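## Task

Set both white-taped parcels on the top of the work bench that only arm1 can reach, and both blue-taped parcels on the top of the two-door cabinet that only arm3 can reach. Each parcel must stand with the arrows on its sides pointing upward and its entire base supported by that top. The attempt fails if any parcel ends up resting, unheld, on the floor or on a lower shelf board. Parcels that stay put only because a robot is holding them do not count. Finish by opening the grippers and moving the arms away.

## Robot and tools

Robots: three identical i2rt Big YAM arms named arm1, arm2 and arm3. Each has six revolute joints, a two-finger gripper and a wrist camera. With joints 1 and 6 at zero and the hand level and pointing forward, the wrist camera rides above the hand looking toward the fingertips. The hand can reach roughly 1.0 m from the joint-1 axis. Only arm1 reaches the white-tape destination and only arm3 reaches the two-door cabinet, so arm2 is typically used to hand parcels over. Loose objects can occasionally be nudged by an outside disturbance.

Frame: one shared scene frame, origin on the floor, +z up. The hand point is midway between the fingertips; the hand z axis runs along the fingers and the fingers open and close along hand y. Foot poses are not printed.

execute_actions(actions, cameras): actions is a list holding exactly one action object, or empty to just read state and images. The action maps robot names (arm1, arm2, arm3) to {"joints": {...}}. Joint values are absolute targets, not offsets, keyed by name; you may name any subset. Names, units and ranges: joint1_rad -2.879 to 2.879 (base yaw, positive counter-clockwise seen from above, 0 faces the way the foot faces); joint2_rad 0 to 3.141 (shoulder, 0 has the upper arm pointing back roughly level, increasing lifts it up and over to the front); joint3_rad 0 to 3.019 (elbow, 0 fully folded, increasing opens); joint4_rad -1.692 to 1.57 (hand pitch, positive tips the fingers up); joint5_rad -1.57 to 1.57 (hand sideways swing, positive toward the arm's right); joint6_rad -2.094 to 2.094 (hand roll, positive clockwise viewed from behind the hand); gripper_m 0 to 0.093 metres of fingertip separation. Done tolerances are about 0.045, 0.14, 0.09, 0.055, 0.03, 0.035 rad and 0.003 m respectively. All named motions start together and may finish at different times; joints move at different speeds, so the hand can sweep a wide arc between postures. Anything you leave out may still be driving toward an earlier target. An unknown key or out-of-range number rejects the whole call with no motion. cameras is a list from arm1_cam_wrist, arm2_cam_wrist, arm3_cam_wrist, room_a, room_b, or "all"; omitted or null gives all, [] gives none. Example: {"arm1": {"joints": {"gripper_m": 0.05}}, "arm2": {"joints": {"joint1_rad": 0.3}}}.

wait(seconds): 0 to 10 s, commands nothing and returns state and images like an empty action.

zoom_image(camera, region): enlarges part of that camera's most recent full image; region is [x0, y0, x1, y1] in image pixels from the top-left, at most 504 by 504.

finished_scene(scene): ends the numbered scene after the last command has been held; irreversible, and its result reports success and the next task. Replying with no tool call ends everything remaining.

Result lines: joint_positions gives current joint angles. joint_status tells how each commanded motion ended: off_target (resting away from target, possibly still pushing), contact_stop or time_out (target dropped, holds where it stopped; a timed-out joint may keep a nearby target and keep pushing), not_followed (a self/inter-arm clearance check withheld the arm's targets, often with a cause line; the gripper part still executes, and the withheld targets may be retried each action until valid targets are sent or the path clears). on_its_own lists what the arm is doing uncommanded; "held at" is the held target, not the current position. Torques are listed per arm joint, excluding the gripper; they include offsets, scale errors, friction and noise, so treat them as rough. MOTOR HOT appears from 85 °C; at 100 °C an OVER-TEMPERATURE FAULT drops that whole arm and joints report limit_stop_at_motor_heat (resend targets afterward). Heat builds from holding loads and from pushing, even while you think, and partly persists between scenes. If a result reports a stop, later motion calls in the same reply are skipped.

Cameras: room_a and room_b are fixed in the room; wrist cameras are fisheye and their poses follow the reported joints, so they carry extra error. Calibration values are given per camera (K, distortion, world-to-camera transform) and may be off by a few degrees and millimetres; changed values are listed in results with pictures.

Cautions: the arms do not stop on contact and can press hard; to relieve a push, send a joint its current reported position. Very small target changes may not move a joint. A joint carrying a load sinks when it times out. Never let two robots press against each other, and avoid hard strikes; the clearance check can react late and ignores fingers, gripper housings and wrist cameras. Grip forces are about 50 to 62 N per pad or lower. Avoid dropping, slipping or slamming parcels, and never leave one on the floor or a lower board. The simulation keeps running while you compose replies, with the robot holding your last command, so keep long holds of loads short. Less robot motion time is better.

Each tool is called as a command line: name --argument value for each argument, lists and objects as JSON in quotes; but a table of rows of numbers goes row by row, as --pt "numbers of a row", without its own name.

## Session

execute_actions --actions '[]'

Scene clock: 0.00 s.
Joint torques (N m, as the arm reports them, + toward a larger angle): no reading
Motor temperatures (°C, as the motors report them): arm1=[24 26 25 26 24 24] | arm2=[26 25 26 23 22 26] | arm3=[25 24 23 27 23 24]
arm1.joint_positions: joint1_rad=-0.755 joint2_rad=+0.419 joint3_rad=+1.516 joint4_rad=-1.613 joint5_rad=-0.228 joint6_rad=+0.736 gripper_m=+0.094
arm1.joint_status: not commanded
arm1.hand: x=+0.9109 y=-0.7919 z=+1.4196 quat_wxyz=(-0.454, -0.338, -0.793, -0.226) (m; scene frame)
arm2.joint_positions: joint1_rad=+0.786 joint2_rad=+0.573 joint3_rad=+1.420 joint4_rad=-1.475 joint5_rad=-0.210 joint6_rad=+0.001 gripper_m=+0.094
arm2.joint_status: not commanded
arm2.hand: x=+0.1081 y=+0.3893 z=+1.5013 quat_wxyz=(-0.229, +0.699, -0.543, -0.406) (m; scene frame)
arm3.joint_positions: joint1_rad=-0.426 joint2_rad=+0.453 joint3_rad=+1.319 joint4_rad=-1.350 joint5_rad=-0.162 joint6_rad=+0.345 gripper_m=+0.094
arm3.joint_status: not commanded
arm3.hand: x=-1.0819 y=+0.4510 z=+1.3950 quat_wxyz=(-0.346, -0.818, -0.247, +0.387) (m; scene frame)
pictures: arm1_cam_wrist, arm2_cam_wrist, arm3_cam_wrist, room_a, room_b
Images, in order (width x height): arm1_cam_wrist 616x616, arm2_cam_wrist 616x616, arm3_cam_wrist 616x616, room_a 672x504, room_b 672x504.

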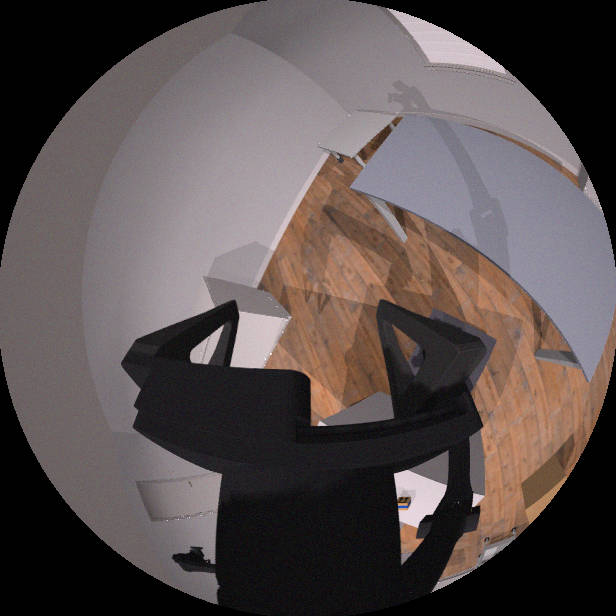

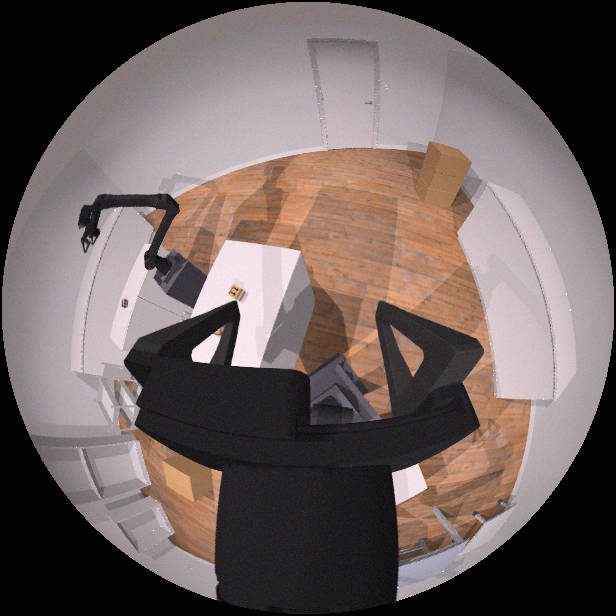

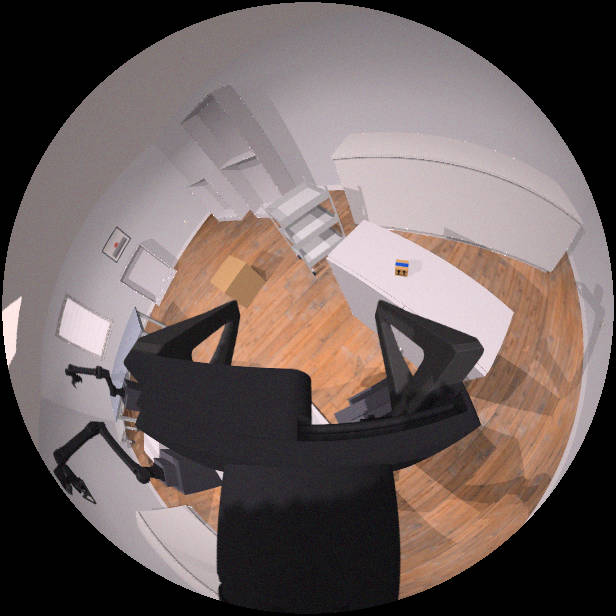

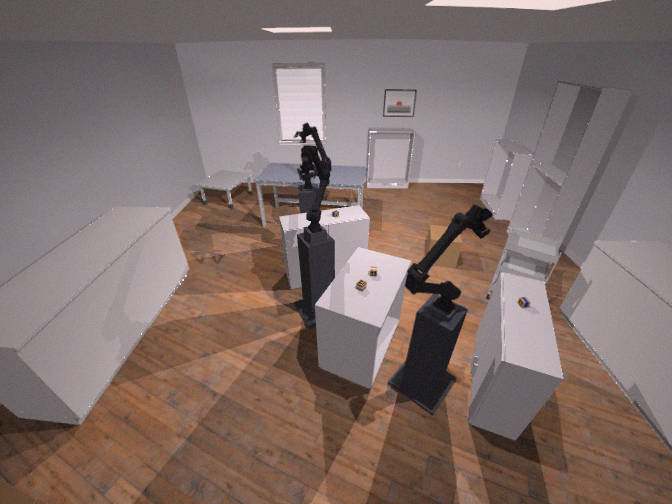

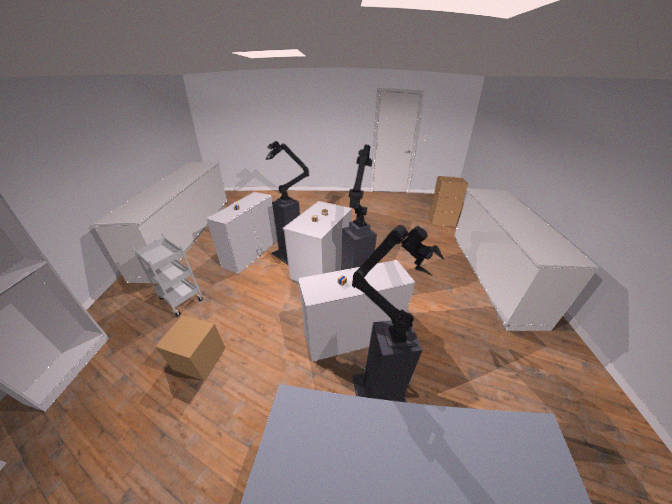

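zoom_image --camera "room_a" --region '[300, 190, 420, 310]'

zoom_image --camera "room_b" --region '[270, 180, 390, 300]'

zoom_image --camera "room_a" --region '[480, 260, 560, 340]'

zoom_image --camera "arm3_cam_wrist" --region '[360, 230, 440, 310]'

Region (300, 190, 420, 310) of room_a's 672x504 image, scaled by 4.200, with more detail than that image has.

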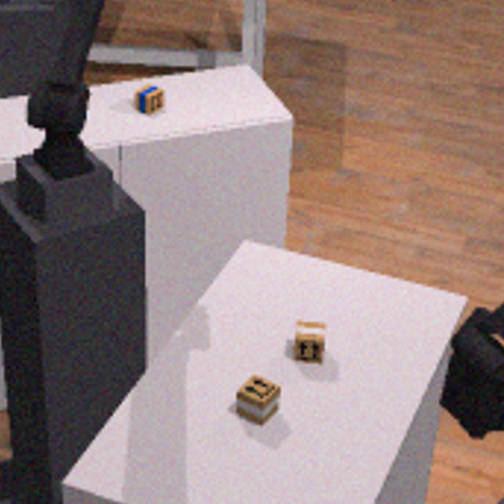

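Region (270, 180, 390, 300) of room_b's 672x504 image, scaled by 4.200, with more detail than that image has.

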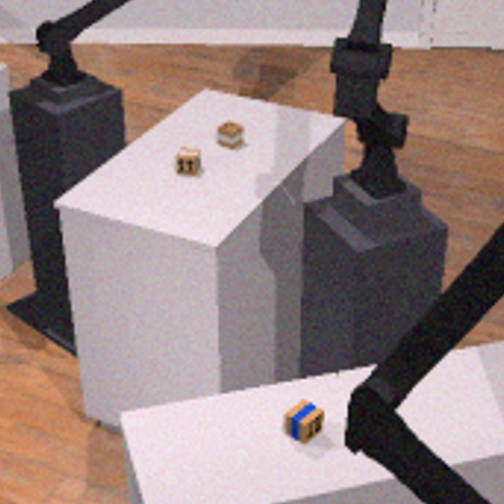

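Region (480, 260, 560, 340) of room_a's 672x504 image, scaled by 6.300, with more detail than that image has.

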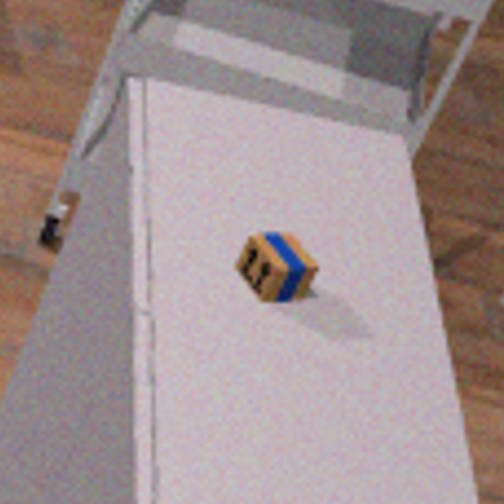

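Region (360, 230, 440, 310) of arm3_cam_wrist's 616x616 image, scaled by 6.300, with more detail than that image has.

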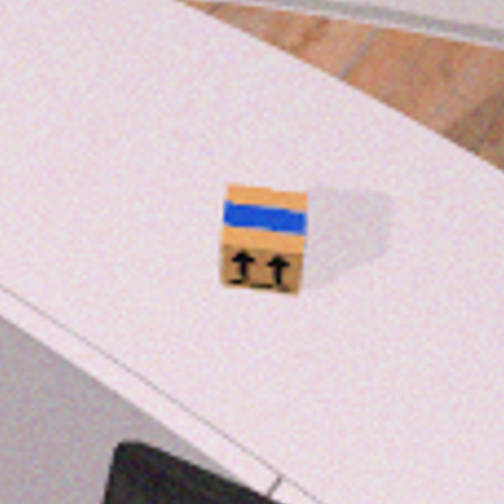

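execute_actions --actions '[{"arm1":{"joints":{"joint5_rad":0,"joint6_rad":0,"joint2_rad":0.8,"joint3_rad":1.2,"joint4_rad":-1.4}},"arm2":{"joints":{"joint5_rad":0,"joint6_rad":0,"joint2_rad":0.8,"joint3_rad":1.2,"joint4_rad":-1.4}},"arm3":{"joints":{"joint5_rad":0,"joint6_rad":0,"joint2_rad":0.8,"joint3_rad":1.2,"joint4_rad":-1.4}}}]' --cameras '[]'

execute_actions --actions '[{"arm1":{"joints":{"joint4_rad":-0.4}},"arm2":{"joints":{"joint3_rad":0.8}},"arm3":{"joints":{"joint2_rad":1.3}}}]' --cameras '[]'

execute_actions --actions '[{"arm1":{"joints":{"joint1_rad":0.5,"joint4_rad":-1.4}},"arm2":{"joints":{"joint1_rad":1.8}},"arm3":{"joints":{"joint1_rad":0.3}}}]'

Scene clock: 12.80 s.
Joint torques (N m, as the arm reports them, + toward a larger angle): arm1=[-0.76 -2.48 12.12  1.59  0.07 -0.31] | arm2=[-0.74 -2.05  8.99  2.22  0.02 -0.04] | arm3=[-1.08 -0.96  8.53  0.33  0.09  0.06]
Motor temperatures (°C, as the motors report them): arm1=[24 26 26 26 24 24] | arm2=[26 25 27 23 22 26] | arm3=[25 24 25 27 23 24]
arm1.joint_positions: joint1_rad=-0.755 joint2_rad=+0.800 joint3_rad=+1.167 joint4_rad=-1.409 joint5_rad=-0.003 joint6_rad=+0.012 gripper_m=+0.094
arm1.joint_status: all done
arm1.hand: x=+1.0972 y=-0.8692 z=+1.2258 quat_wxyz=(-0.258, -0.103, -0.960, +0.023) (m; scene frame)
arm2.joint_positions: joint1_rad=+0.786 joint2_rad=+0.805 joint3_rad=+1.186 joint4_rad=-1.421 joint5_rad=-0.003 joint6_rad=+0.001 gripper_m=+0.094
arm2.joint_status: all done
arm2.hand: x=+0.1290 y=+0.4930 z=+1.3465 quat_wxyz=(-0.175, +0.728, -0.631, -0.204) (m; scene frame)
arm3.joint_positions: joint1_rad=-0.426 joint2_rad=+0.798 joint3_rad=+1.196 joint4_rad=-1.386 joint5_rad=-0.003 joint6_rad=+0.009 gripper_m=+0.094
arm3.joint_status: all done
arm3.hand: x=-1.1809 y=+0.3805 z=+1.2514 quat_wxyz=(-0.121, -0.877, -0.385, +0.259) (m; scene frame)
pictures: none
No camera images: the call's "cameras" was empty. Leave "cameras" out to get every camera's image.

Scene clock: 14.33 s.
Joint torques (N m, as the arm reports them, + toward a larger angle): arm1=[-0.84 -2.7  12.8   2.65  0.05 -0.29] | arm2=[-0.65 -2.15  7.59  1.26 -0.03 -0.04] | arm3=[-0.94 -8.89  8.3  -0.4   0.09  0.06]
Motor temperatures (°C, as the motors report them): arm1=[24 26 27 26 24 24] | arm2=[26 25 27 23 22 26] | arm3=[25 24 25 27 23 24]
arm1.joint_positions: joint1_rad=-0.755 joint2_rad=+0.800 joint3_rad=+1.167 joint4_rad=-0.421 joint5_rad=-0.003 joint6_rad=+0.011 gripper_m=+0.094
arm1.joint_status: all done
arm1.hand: x=+1.2173 y=-0.8939 z=+1.4243 quat_wxyz=(-0.683, -0.077, -0.723, +0.064) (m; scene frame)
arm2.joint_positions: joint1_rad=+0.786 joint2_rad=+0.802 joint3_rad=+0.805 joint4_rad=-1.416 joint5_rad=-0.003 joint6_rad=+0.001 gripper_m=+0.094
arm2.joint_status: all done
arm2.hand: x=+0.1371 y=+0.4362 z=+1.1733 quat_wxyz=(-0.054, +0.752, -0.653, -0.065) (m; scene frame)
arm3.joint_positions: joint1_rad=-0.426 joint2_rad=+1.306 joint3_rad=+1.196 joint4_rad=-1.387 joint5_rad=-0.003 joint6_rad=+0.009 gripper_m=+0.094
arm3.joint_status: all done
arm3.hand: x=-1.2417 y=+0.3117 z=+1.0861 quat_wxyz=(-0.018, -0.915, -0.402, +0.030) (m; scene frame)
pictures: none
No camera images: the call's "cameras" was empty. Leave "cameras" out to get every camera's image.

Scene clock: 15.93 s.
Joint torques (N m, as the arm reports them, + toward a larger angle): arm1=[ 0.07 -2.49 12.26  1.13 -0.03 -0.3 ] | arm2=[-0.08 -2.06  7.61  1.26 -0.1  -0.03] | arm3=[-0.59 -8.77  8.4  -0.38 -0.04  0.08]
Motor temperatures (°C, as the motors report them): arm1=[24 26 27 26 24 24] | arm2=[26 25 27 23 22 26] | arm3=[25 24 25 27 23 24]
arm1.joint_positions: joint1_rad=+0.493 joint2_rad=+0.800 joint3_rad=+1.167 joint4_rad=-1.393 joint5_rad=-0.001 joint6_rad=+0.010 gripper_m=+0.094
arm1.joint_status: all done
arm1.hand: x=+0.9619 y=-0.5603 z=+1.2289 quat_wxyz=(-0.231, +0.476, -0.837, -0.138) (m; scene frame)
arm2.joint_positions: joint1_rad=+1.793 joint2_rad=+0.802 joint3_rad=+0.805 joint4_rad=-1.416 joint5_rad=+0.000 joint6_rad=+0.001 gripper_m=+0.094
arm2.joint_status: all done
arm2.hand: x=-0.0383 y=+0.3045 z=+1.1721 quat_wxyz=(-0.022, +0.974, -0.209, -0.079) (m; scene frame)
arm3.joint_positions: joint1_rad=+0.296 joint2_rad=+1.306 joint3_rad=+1.196 joint4_rad=-1.387 joint5_rad=+0.000 joint6_rad=+0.007 gripper_m=+0.094
arm3.joint_status: all done
arm3.hand: x=-0.9881 y=+0.2125 z=+1.0879 quat_wxyz=(-0.029, -0.713, -0.700, +0.024) (m; scene frame)
pictures: arm1_cam_wrist, arm2_cam_wrist, arm3_cam_wrist, room_a, room_b
camera_calibration (this result's frames):
arm1_cam_wrist: T_world_to_cam=[[0.863152, -0.504516, -0.0208094, -1.08328], [-0.501073, -0.860899, 0.0881956, -0.103607], [-0.0624109, -0.0656991, -0.995886, 1.37127], [0, 0, 0, 1]] pos_world=[0.968701, -0.545636, 1.35222]
arm2_cam_wrist: T_world_to_cam=[[0.410537, 0.911794, 0.00952355, -0.272472], [0.815884, -0.371977, 0.442681, -0.37032], [0.407177, -0.173967, -0.896628, 1.24217], [0, 0, 0, 1]] pos_world=[-0.091784, 0.326784, 1.28029]
arm3_cam_wrist: T_world_to_cam=[[-0.999939, 0.00995657, 0.00475286, -0.997265], [0.0109602, 0.847099, 0.531322, -0.747981], [0.001264, 0.531341, -0.847157, 0.933149], [0, 0, 0, 1]] pos_world=[-0.990186, 0.147723, 1.19268]
Images, in order (width x height): arm1_cam_wrist 616x616, arm2_cam_wrist 616x616, arm3_cam_wrist 616x616, room_a 672x504, room_b 672x504.

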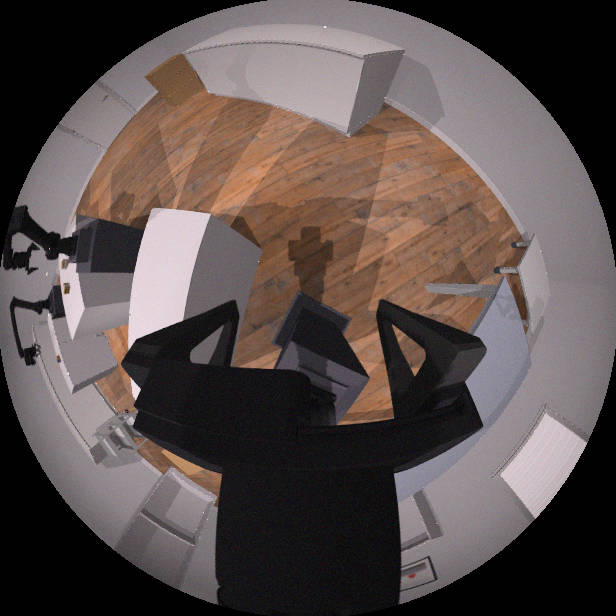

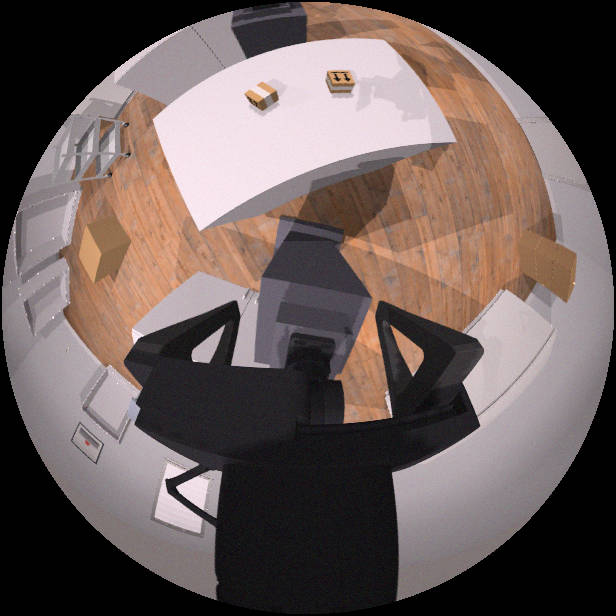

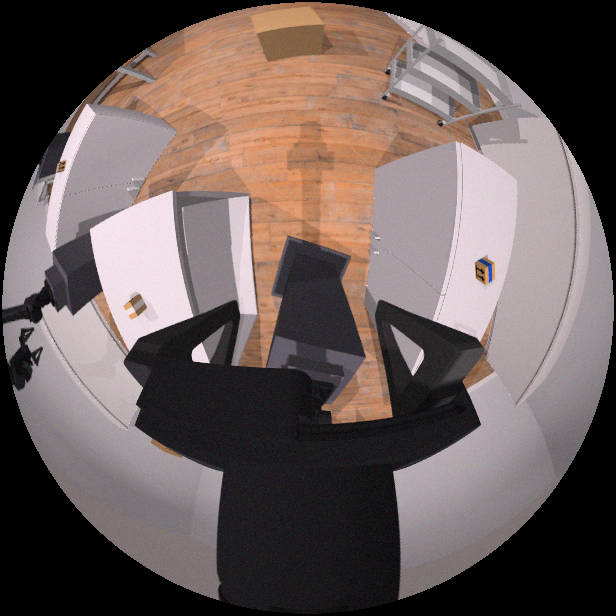

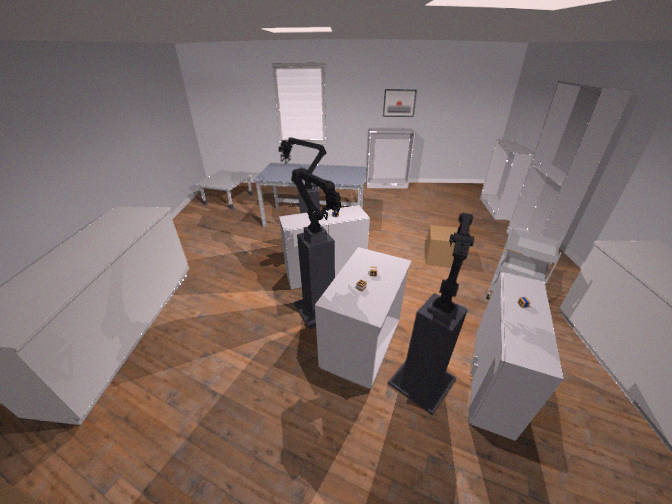

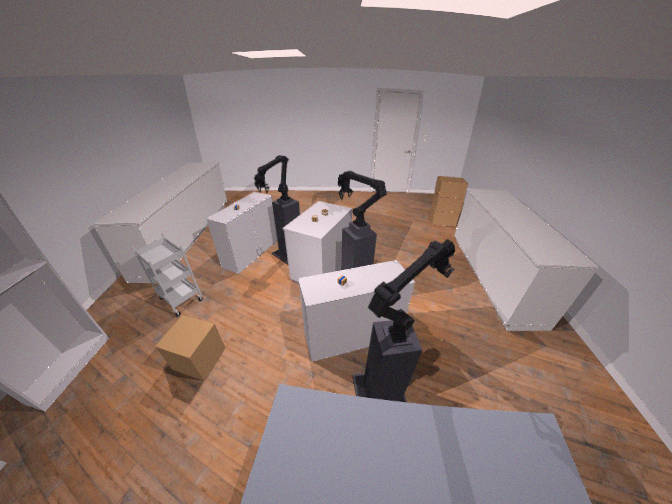

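execute_actions --actions '[{"arm1":{"joints":{"joint1_rad":2.103,"joint2_rad":1.836,"joint3_rad":1.555,"joint4_rad":-1.29}},"arm2":{"joints":{"joint1_rad":1.815,"joint2_rad":2.048,"joint3_rad":1.619,"joint4_rad":-1.142}}}]' --cameras '["arm1_cam_wrist","arm2_cam_wrist"]'

Scene clock: 39.10 s.
Joint torques (N m, as the arm reports them, + toward a larger angle): arm1=[ -0.77 -19.37   9.63   0.15  -0.03  -0.27] | arm2=[ -0.05 -22.2   10.1    0.33  -0.11  -0.03] | arm3=[-0.66 -8.91  8.39 -0.39 -0.04  0.06]
Motor temperatures (°C, as the motors report them): arm1=[24 26 30 26 24 24] | arm2=[26 25 28 23 22 26] | arm3=[25 25 27 27 23 24]
arm1.joint_positions: joint1_rad=+2.111 joint2_rad=+1.869 joint3_rad=+1.541 joint4_rad=-1.284 joint5_rad=-0.001 joint6_rad=+0.009 gripper_m=+0.094
arm1.joint_status: all done
arm1.hand: x=+0.3270 y=-0.5581 z=+0.9597 quat_wxyz=(+0.005, +0.970, -0.241, +0.017) (m; scene frame)
arm2.joint_positions: joint1_rad=+1.803 joint2_rad=+2.063 joint3_rad=+1.566 joint4_rad=-1.150 joint5_rad=+0.000 joint6_rad=+0.001 gripper_m=+0.094
arm2.joint_status: all done
arm2.hand: x=-0.3600 y=+0.4446 z=+0.9705 quat_wxyz=(+0.003, +0.978, -0.205, +0.036) (m; scene frame)
arm3.joint_positions: joint1_rad=+0.296 joint2_rad=+1.306 joint3_rad=+1.196 joint4_rad=-1.387 joint5_rad=+0.000 joint6_rad=+0.007 gripper_m=+0.094
arm3.joint_status: not commanded
arm3.hand: x=-0.9881 y=+0.2125 z=+1.0879 quat_wxyz=(-0.029, -0.713, -0.700, +0.024) (m; scene frame)
pictures: arm1_cam_wrist, arm2_cam_wrist
camera_calibration (this result's frames):
arm1_cam_wrist: T_world_to_cam=[[0.469488, 0.882853, -0.0122905, 0.355061], [0.696652, -0.361846, 0.619471, -1.01902], [0.542454, -0.299397, -0.784924, 0.533045], [0, 0, 0, 1]] pos_world=[0.254049, -0.522601, 1.05401]
arm2_cam_wrist: T_world_to_cam=[[0.40081, 0.916111, 0.00964561, -0.271803], [0.702168, -0.313936, 0.639065, -0.22384], [0.588482, -0.249371, -0.769092, 1.19182], [0, 0, 0, 1]] pos_world=[-0.435253, 0.475936, 1.06229]
Images, in order (width x height): arm1_cam_wrist 616x616, arm2_cam_wrist 616x616.

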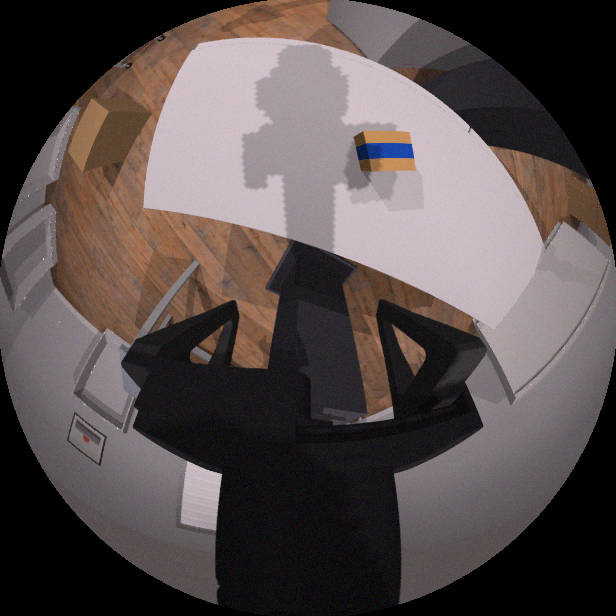

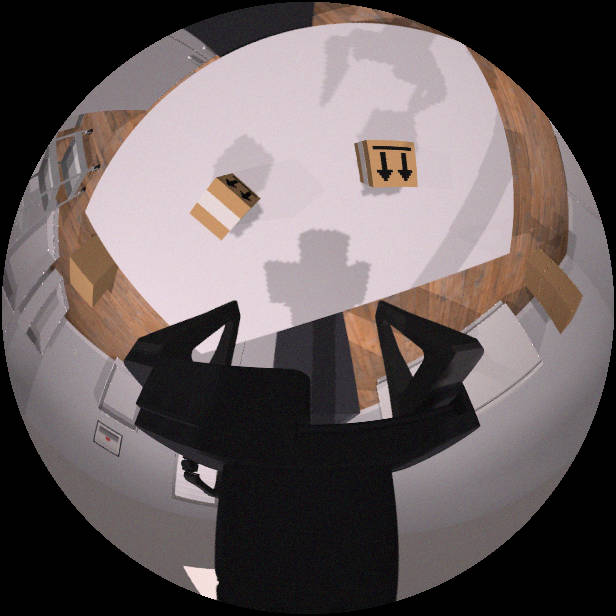

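zoom_image --camera "arm2_cam_wrist" --region '[170, 110, 440, 260]'

zoom_image --camera "arm1_cam_wrist" --region '[320, 90, 460, 230]'

execute_actions --actions '[]' --cameras '["room_a","room_b"]'

zoom_image --camera "room_b" --region '[325, 265, 360, 300]'

zoom_image --camera "room_a" --region '[320, 198, 355, 233]'

Region (170, 110, 440, 260) of arm2_cam_wrist's 616x616 image, scaled by 1.867, with more detail than that image has.

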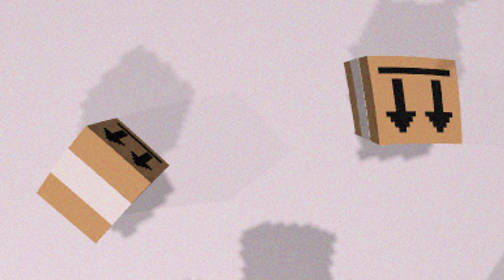

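Region (320, 90, 460, 230) of arm1_cam_wrist's 616x616 image, scaled by 3.600, with more detail than that image has.

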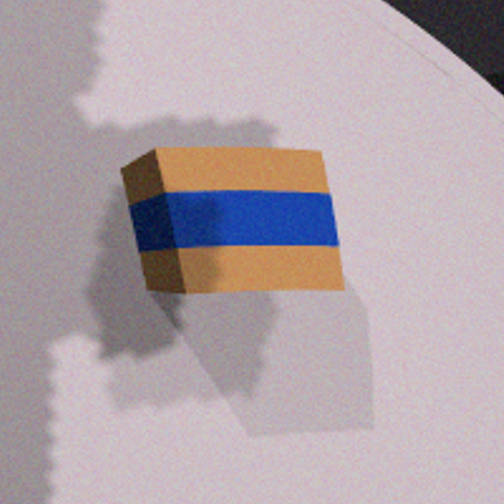

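Scene clock: 42.50 s.
Joint torques (N m, as the arm reports them, + toward a larger angle): arm1=[ -1.11 -19.17   9.71   0.2   -0.05  -0.26] | arm2=[ -0.16 -21.96  10.25   0.39  -0.1   -0.03] | arm3=[-0.73 -8.82  8.39 -0.4  -0.04  0.07]
Motor temperatures (°C, as the motors report them): arm1=[24 27 30 26 24 24] | arm2=[26 26 29 23 22 26] | arm3=[25 25 27 27 23 24]
arm1.joint_positions: joint1_rad=+2.111 joint2_rad=+1.869 joint3_rad=+1.541 joint4_rad=-1.284 joint5_rad=-0.001 joint6_rad=+0.009 gripper_m=+0.094
arm1.joint_status: all done
arm1.hand: x=+0.3270 y=-0.5581 z=+0.9597 quat_wxyz=(+0.005, +0.970, -0.241, +0.017) (m; scene frame)
arm2.joint_positions: joint1_rad=+1.803 joint2_rad=+2.063 joint3_rad=+1.566 joint4_rad=-1.150 joint5_rad=+0.000 joint6_rad=+0.001 gripper_m=+0.094
arm2.joint_status: all done
arm2.hand: x=-0.3600 y=+0.4446 z=+0.9705 quat_wxyz=(+0.003, +0.978, -0.205, +0.036) (m; scene frame)
arm3.joint_positions: joint1_rad=+0.296 joint2_rad=+1.306 joint3_rad=+1.196 joint4_rad=-1.387 joint5_rad=+0.000 joint6_rad=+0.007 gripper_m=+0.094
arm3.joint_status: not commanded
arm3.hand: x=-0.9881 y=+0.2125 z=+1.0879 quat_wxyz=(-0.029, -0.713, -0.700, +0.024) (m; scene frame)
pictures: room_a, room_b
Images, in order (width x height): room_a 672x504, room_b 672x504.

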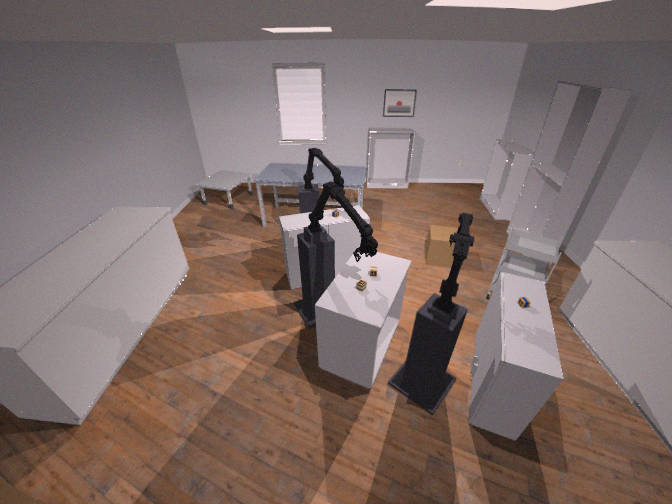

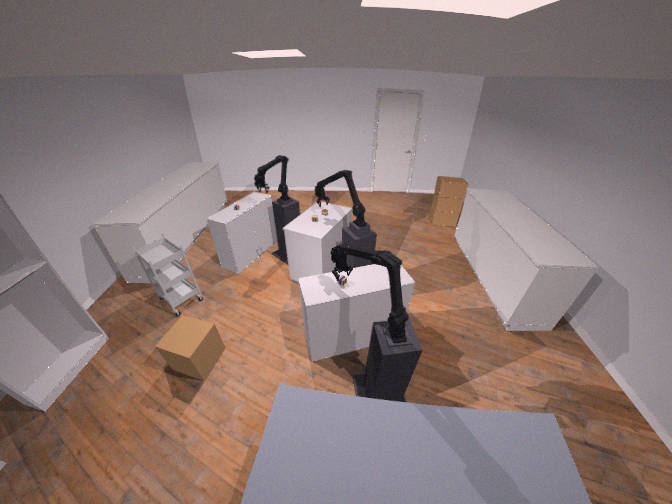

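Region (325, 265, 360, 300) of room_b's 672x504 image, scaled by 14.400, with more detail than that image has.

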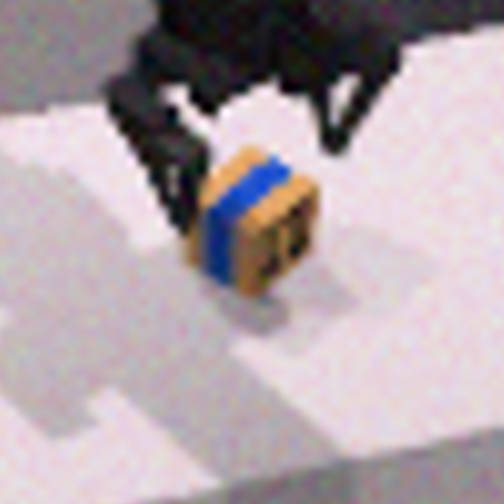

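Region (320, 198, 355, 233) of room_a's 672x504 image, scaled by 14.400, with more detail than that image has.

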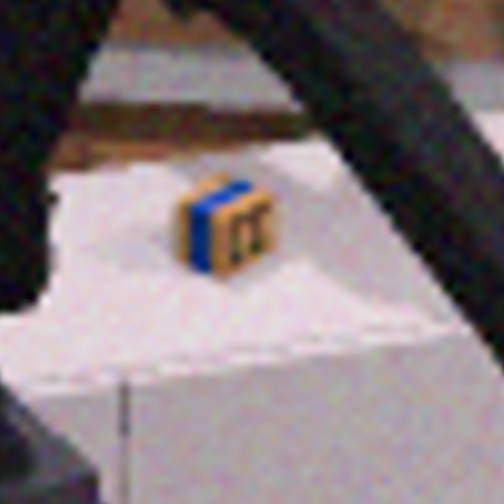

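execute_actions --actions '[{"arm1":{"joints":{"joint1_rad":1.986,"joint2_rad":1.42,"joint3_rad":0.76,"joint4_rad":-0.126}},"arm2":{"joints":{"joint1_rad":1.965,"joint2_rad":2.2,"joint3_rad":1.74,"joint4_rad":-1.064,"joint6_rad":0.71}}}]' --cameras '["arm1_cam_wrist","arm2_cam_wrist"]'

Scene clock: 52.63 s.
Joint torques (N m, as the arm reports them, + toward a larger angle): arm1=[ 0.63 -8.99  9.26  2.21 -0.07 -0.28] | arm2=[ -1.07 -21.31   9.22   0.71  -0.03   0.04] | arm3=[-0.8  -8.88  8.39 -0.37 -0.04  0.08]
Motor temperatures (°C, as the motors report them): arm1=[24 27 30 26 24 24] | arm2=[26 27 29 23 22 26] | arm3=[25 25 27 27 23 24]
arm1.joint_positions: joint1_rad=+1.977 joint2_rad=+1.416 joint3_rad=+0.749 joint4_rad=-0.145 joint5_rad=+0.000 joint6_rad=+0.009 gripper_m=+0.094
arm1.joint_status: all done
arm1.hand: x=+0.4058 y=-0.5234 z=+0.9554 quat_wxyz=(-0.110, +0.883, -0.284, -0.356) (m; scene frame)
arm2.joint_positions: joint1_rad=+1.969 joint2_rad=+2.186 joint3_rad=+1.705 joint4_rad=-1.074 joint5_rad=-0.001 joint6_rad=+0.702 gripper_m=+0.094
arm2.joint_status: all done
arm2.hand: x=-0.4499 y=+0.3693 z=+0.9432 quat_wxyz=(-0.003, +0.890, -0.456, -0.011) (m; scene frame)
arm3.joint_positions: joint1_rad=+0.296 joint2_rad=+1.306 joint3_rad=+1.196 joint4_rad=-1.387 joint5_rad=+0.000 joint6_rad=+0.007 gripper_m=+0.094
arm3.joint_status: not commanded
arm3.hand: x=-0.9881 y=+0.2125 z=+1.0879 quat_wxyz=(-0.029, -0.713, -0.700, +0.024) (m; scene frame)
pictures: arm1_cam_wrist, arm2_cam_wrist
camera_calibration (this result's frames):
arm1_cam_wrist: T_world_to_cam=[[0.57472, 0.818181, -0.0166463, 0.215015], [0.809951, -0.571611, -0.131302, -0.49716], [-0.116944, 0.0619792, -0.991203, 1.15114], [0, 0, 0, 1]] pos_world=[0.413721, -0.53145, 1.07931]
arm2_cam_wrist: T_world_to_cam=[[0.811694, 0.58406, -0.00514169, 0.15491], [0.484207, -0.667949, 0.565145, -0.0644308], [0.326644, -0.461214, -0.824976, 1.21809], [0, 0, 0, 1]] pos_world=[-0.492423, 0.428287, 1.0421]
Images, in order (width x height): arm1_cam_wrist 616x616, arm2_cam_wrist 616x616.

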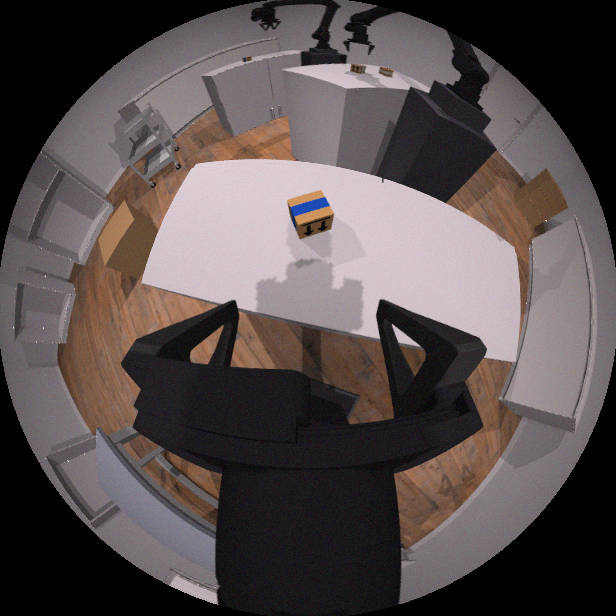

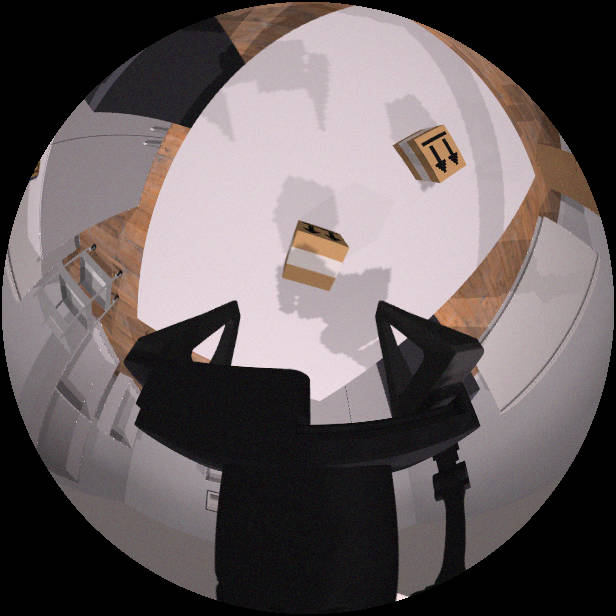

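execute_actions --actions '[{"arm1":{"joints":{"joint1_rad":1.985,"joint2_rad":2.24,"joint3_rad":2.03,"joint4_rad":-1.326,"joint6_rad":-0.2}},"arm2":{"joints":{"joint2_rad":2.37,"joint3_rad":1.70,"joint4_rad":-0.87,"joint6_rad":0.92}}}]' --cameras '["arm1_cam_wrist","arm2_cam_wrist"]'

Scene clock: 67.03 s.
Joint torques (N m, as the arm reports them, + toward a larger angle): arm1=[  0.15 -22.02  11.82   0.09  -0.1   -0.28] | arm2=[ -0.94 -19.86   5.81   1.83  -0.36   0.03] | arm3=[-0.8  -8.96  8.37 -0.39 -0.04  0.07]
Motor temperatures (°C, as the motors report them): arm1=[24 27 30 26 24 24] | arm2=[26 28 29 23 22 26] | arm3=[25 25 27 27 23 24]
arm1.joint_positions: joint1_rad=+1.977 joint2_rad=+2.250 joint3_rad=+1.995 joint4_rad=-1.318 joint5_rad=+0.000 joint6_rad=-0.189 gripper_m=+0.094
arm1.joint_status: all done
arm1.hand: x=+0.2568 y=-0.4189 z=+0.8964 quat_wxyz=(+0.000, +0.978, -0.210, -0.002) (m; scene frame)
arm2.joint_positions: joint1_rad=+1.966 joint2_rad=+2.325 joint3_rad=+1.705 joint4_rad=-0.905 joint5_rad=+0.008 joint6_rad=+0.911 gripper_m=+0.094
arm2.joint_status: all done
arm2.hand: x=-0.4631 y=+0.3773 z=+0.8578 quat_wxyz=(-0.001, +0.836, -0.548, -0.027) (m; scene frame)
arm3.joint_positions: joint1_rad=+0.296 joint2_rad=+1.306 joint3_rad=+1.196 joint4_rad=-1.387 joint5_rad=+0.000 joint6_rad=+0.007 gripper_m=+0.094
arm3.joint_status: not commanded
arm3.hand: x=-0.9881 y=+0.2125 z=+1.0879 quat_wxyz=(-0.029, -0.713, -0.700, +0.024) (m; scene frame)
pictures: arm1_cam_wrist, arm2_cam_wrist
camera_calibration (this result's frames):
arm1_cam_wrist: T_world_to_cam=[[0.412277, 0.910978, -0.0120667, 0.290612], [0.739557, -0.326904, 0.588379, -0.84906], [0.532056, -0.251499, -0.808495, 0.606954], [0, 0, 0, 1]] pos_world=[0.185182, -0.389654, 0.993795]
arm2_cam_wrist: T_world_to_cam=[[0.915921, 0.40042, -0.0274187, 0.297172], [0.349489, -0.7621, 0.545033, -0.0141332], [0.197346, -0.50879, -0.837966, 1.12483], [0, 0, 0, 1]] pos_world=[-0.489228, 0.442538, 0.958421]
Images, in order (width x height): arm1_cam_wrist 616x616, arm2_cam_wrist 616x616.

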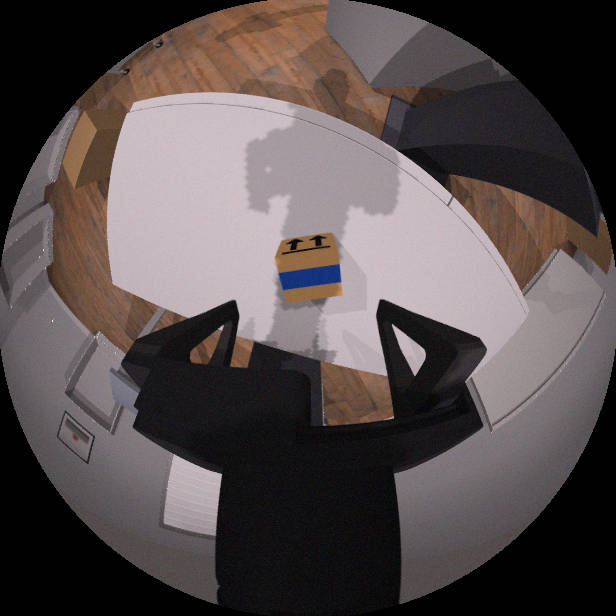

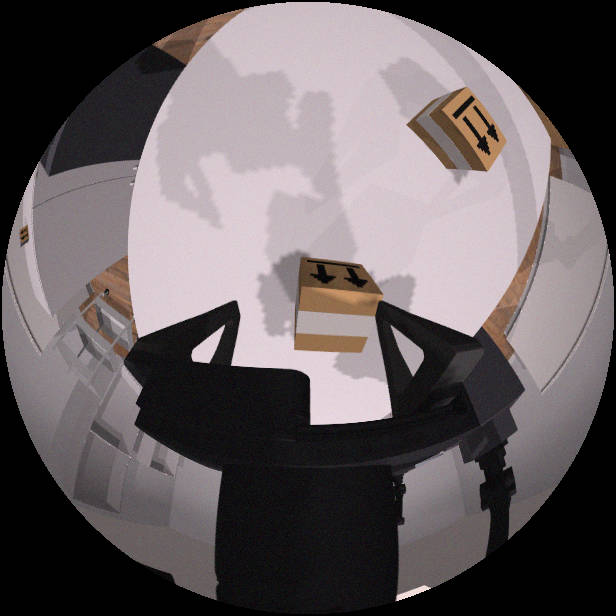

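execute_actions --actions '[{"arm1":{"joints":{"joint2_rad":2.30,"joint3_rad":1.955,"joint4_rad":-1.22,"joint6_rad":-0.3}},"arm2":{"joints":{"joint2_rad":2.27,"joint3_rad":1.65,"joint4_rad":-0.96,"joint6_rad":0.98}}}]' --cameras '[]'

execute_actions --actions '[{"arm1":{"joints":{"joint2_rad":2.35,"joint3_rad":1.92,"joint4_rad":-1.13}},"arm2":{"joints":{"joint2_rad":2.37,"joint3_rad":1.69,"joint4_rad":-0.92}}}]' --cameras '["arm1_cam_wrist","arm2_cam_wrist"]'

Scene clock: 71.27 s.
Joint torques (N m, as the arm reports them, + toward a larger angle): arm1=[  0.51 -21.75   9.02   0.6   -0.08  -0.25] | arm2=[ -0.69 -26.78   5.52  -0.79  -0.15   0.04] | arm3=[-0.72 -8.82  8.38 -0.37 -0.04  0.07]
Motor temperatures (°C, as the motors report them): arm1=[24 28 30 26 24 24] | arm2=[26 28 29 23 22 26] | arm3=[25 25 28 27 23 24]
arm1.joint_positions: joint1_rad=+1.977 joint2_rad=+2.298 joint3_rad=+1.947 joint4_rad=-1.230 joint5_rad=+0.000 joint6_rad=-0.288 gripper_m=+0.094
arm1.joint_status: all done
arm1.hand: x=+0.2576 y=-0.4195 z=+0.8471 quat_wxyz=(+0.002, +0.987, -0.161, +0.002) (m; scene frame)
arm2.joint_positions: joint1_rad=+1.965 joint2_rad=+2.307 joint3_rad=+1.658 joint4_rad=-0.944 joint5_rad=+0.003 joint6_rad=+0.972 gripper_m=+0.094
arm2.joint_status: all done
arm2.hand: x=-0.4367 y=+0.3698 z=+0.8541 quat_wxyz=(-0.009, +0.819, -0.574, +0.006) (m; scene frame)
arm3.joint_positions: joint1_rad=+0.296 joint2_rad=+1.306 joint3_rad=+1.196 joint4_rad=-1.387 joint5_rad=+0.000 joint6_rad=+0.007 gripper_m=+0.094
arm3.joint_status: not commanded
arm3.hand: x=-0.9881 y=+0.2125 z=+1.0879 quat_wxyz=(-0.029, -0.713, -0.700, +0.024) (m; scene frame)
pictures: none
No camera images: the call's "cameras" was empty. Leave "cameras" out to get every camera's image.

Scene clock: 72.20 s.
Joint torques (N m, as the arm reports them, + toward a larger angle): arm1=[  0.27 -21.17   8.96   0.78  -0.09  -0.31] | arm2=[ -1.11 -20.88   7.9    0.61  -0.1    0.03] | arm3=[-0.77 -8.86  8.4  -0.39 -0.04  0.08]
Motor temperatures (°C, as the motors report them): arm1=[24 28 30 26 24 24] | arm2=[26 28 29 23 22 26] | arm3=[25 25 28 27 23 24]
arm1.joint_positions: joint1_rad=+1.977 joint2_rad=+2.346 joint3_rad=+1.913 joint4_rad=-1.140 joint5_rad=+0.000 joint6_rad=-0.288 gripper_m=+0.094
arm1.joint_status: all done
arm1.hand: x=+0.2563 y=-0.4187 z=+0.8037 quat_wxyz=(+0.000, +0.987, -0.161, -0.002) (m; scene frame)
arm2.joint_positions: joint1_rad=+1.965 joint2_rad=+2.348 joint3_rad=+1.658 joint4_rad=-0.937 joint5_rad=+0.002 joint6_rad=+0.972 gripper_m=+0.094
arm2.joint_status: all done
arm2.hand: x=-0.4284 y=+0.3678 z=+0.8293 quat_wxyz=(-0.015, +0.819, -0.574, +0.022) (m; scene frame)
arm3.joint_positions: joint1_rad=+0.296 joint2_rad=+1.306 joint3_rad=+1.196 joint4_rad=-1.387 joint5_rad=+0.000 joint6_rad=+0.007 gripper_m=+0.094
arm3.joint_status: not commanded
arm3.hand: x=-0.9881 y=+0.2125 z=+1.0879 quat_wxyz=(-0.029, -0.713, -0.700, +0.024) (m; scene frame)
pictures: arm1_cam_wrist, arm2_cam_wrist
camera_calibration (this result's frames):
arm1_cam_wrist: T_world_to_cam=[[0.31932, 0.947575, -0.0116634, 0.328396], [0.768676, -0.251796, 0.587993, -0.769825], [0.554231, -0.196723, -0.808782, 0.549825], [0, 0, 0, 1]] pos_world=[0.182153, -0.396856, 0.90117]
arm2_cam_wrist: T_world_to_cam=[[0.938244, 0.342387, 0.0496854, 0.235445], [0.246751, -0.762892, 0.597587, -0.105226], [0.242511, -0.548423, -0.800263, 1.09193], [0, 0, 0, 1]] pos_world=[-0.459745, 0.437949, 0.925013]
Images, in order (width x height): arm1_cam_wrist 616x616, arm2_cam_wrist 616x616.

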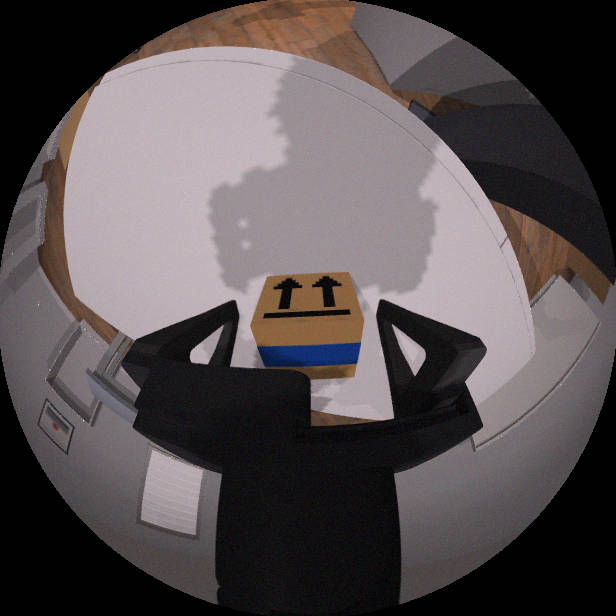

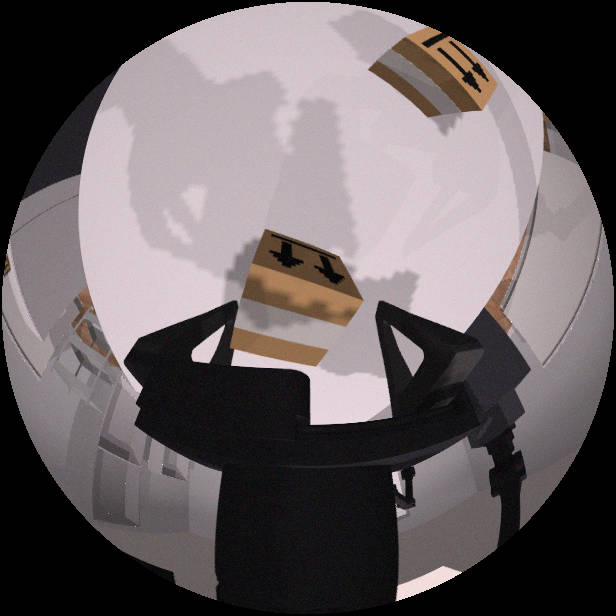

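execute_actions --actions '[{"arm1":{"joints":{"gripper_m":0.03}},"arm2":{"joints":{"joint2_rad":2.38,"joint4_rad":-0.86,"joint6_rad":1.22}}}]' --cameras '["arm2_cam_wrist"]'

Scene clock: 75.33 s.
Joint torques (N m, as the arm reports them, + toward a larger angle): arm1=[  0.   -21.54   8.72   0.73  -0.09  -0.3 ] | arm2=[ -0.57 -20.28   8.06   0.96  -0.12   0.02] | arm3=[-0.72 -8.93  8.38 -0.38 -0.04  0.06]
Motor temperatures (°C, as the motors report them): arm1=[24 28 30 26 24 24] | arm2=[26 28 29 23 22 26] | arm3=[25 25 28 27 23 24]
arm1.joint_positions: joint1_rad=+1.977 joint2_rad=+2.346 joint3_rad=+1.913 joint4_rad=-1.140 joint5_rad=+0.000 joint6_rad=-0.289 gripper_m=+0.056
arm1.joint_status: gripper_m off_target (ended at +0.056, target +0.030)
arm1.hand: x=+0.2563 y=-0.4187 z=+0.8037 quat_wxyz=(+0.000, +0.987, -0.161, -0.002) (m; scene frame)
arm2.joint_positions: joint1_rad=+1.965 joint2_rad=+2.348 joint3_rad=+1.658 joint4_rad=-0.878 joint5_rad=+0.002 joint6_rad=+1.212 gripper_m=+0.094
arm2.joint_status: all done
arm2.hand: x=-0.4423 y=+0.3713 z=+0.8287 quat_wxyz=(-0.004, +0.745, -0.667, -0.006) (m; scene frame)
arm3.joint_positions: joint1_rad=+0.296 joint2_rad=+1.306 joint3_rad=+1.196 joint4_rad=-1.387 joint5_rad=+0.000 joint6_rad=+0.007 gripper_m=+0.094
arm3.joint_status: not commanded
arm3.hand: x=-0.9881 y=+0.2125 z=+1.0879 quat_wxyz=(-0.029, -0.713, -0.700, +0.024) (m; scene frame)
pictures: arm2_cam_wrist
camera_calibration (this result's frames):
arm2_cam_wrist: T_world_to_cam=[[0.993939, 0.109916, -0.00180103, 0.400918], [0.0912089, -0.815407, 0.571658, -0.126559], [0.0613659, -0.568357, -0.82049, 1.04083], [0, 0, 0, 1]] pos_world=[-0.450816, 0.444301, 0.927064]
Images, in order (width x height): arm2_cam_wrist 616x616.

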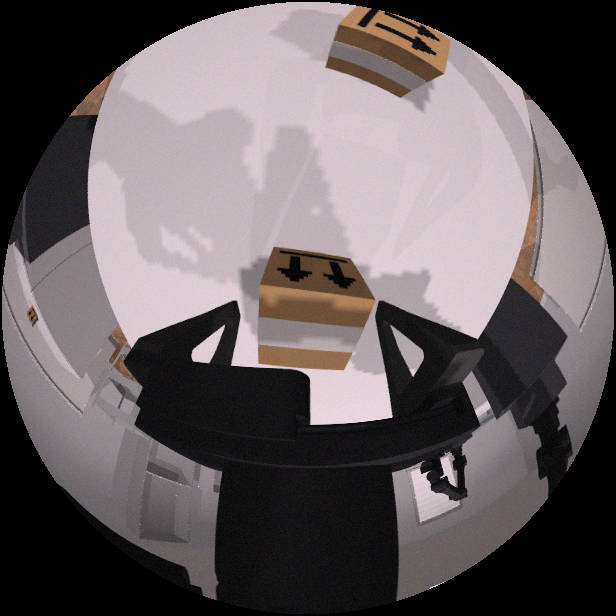

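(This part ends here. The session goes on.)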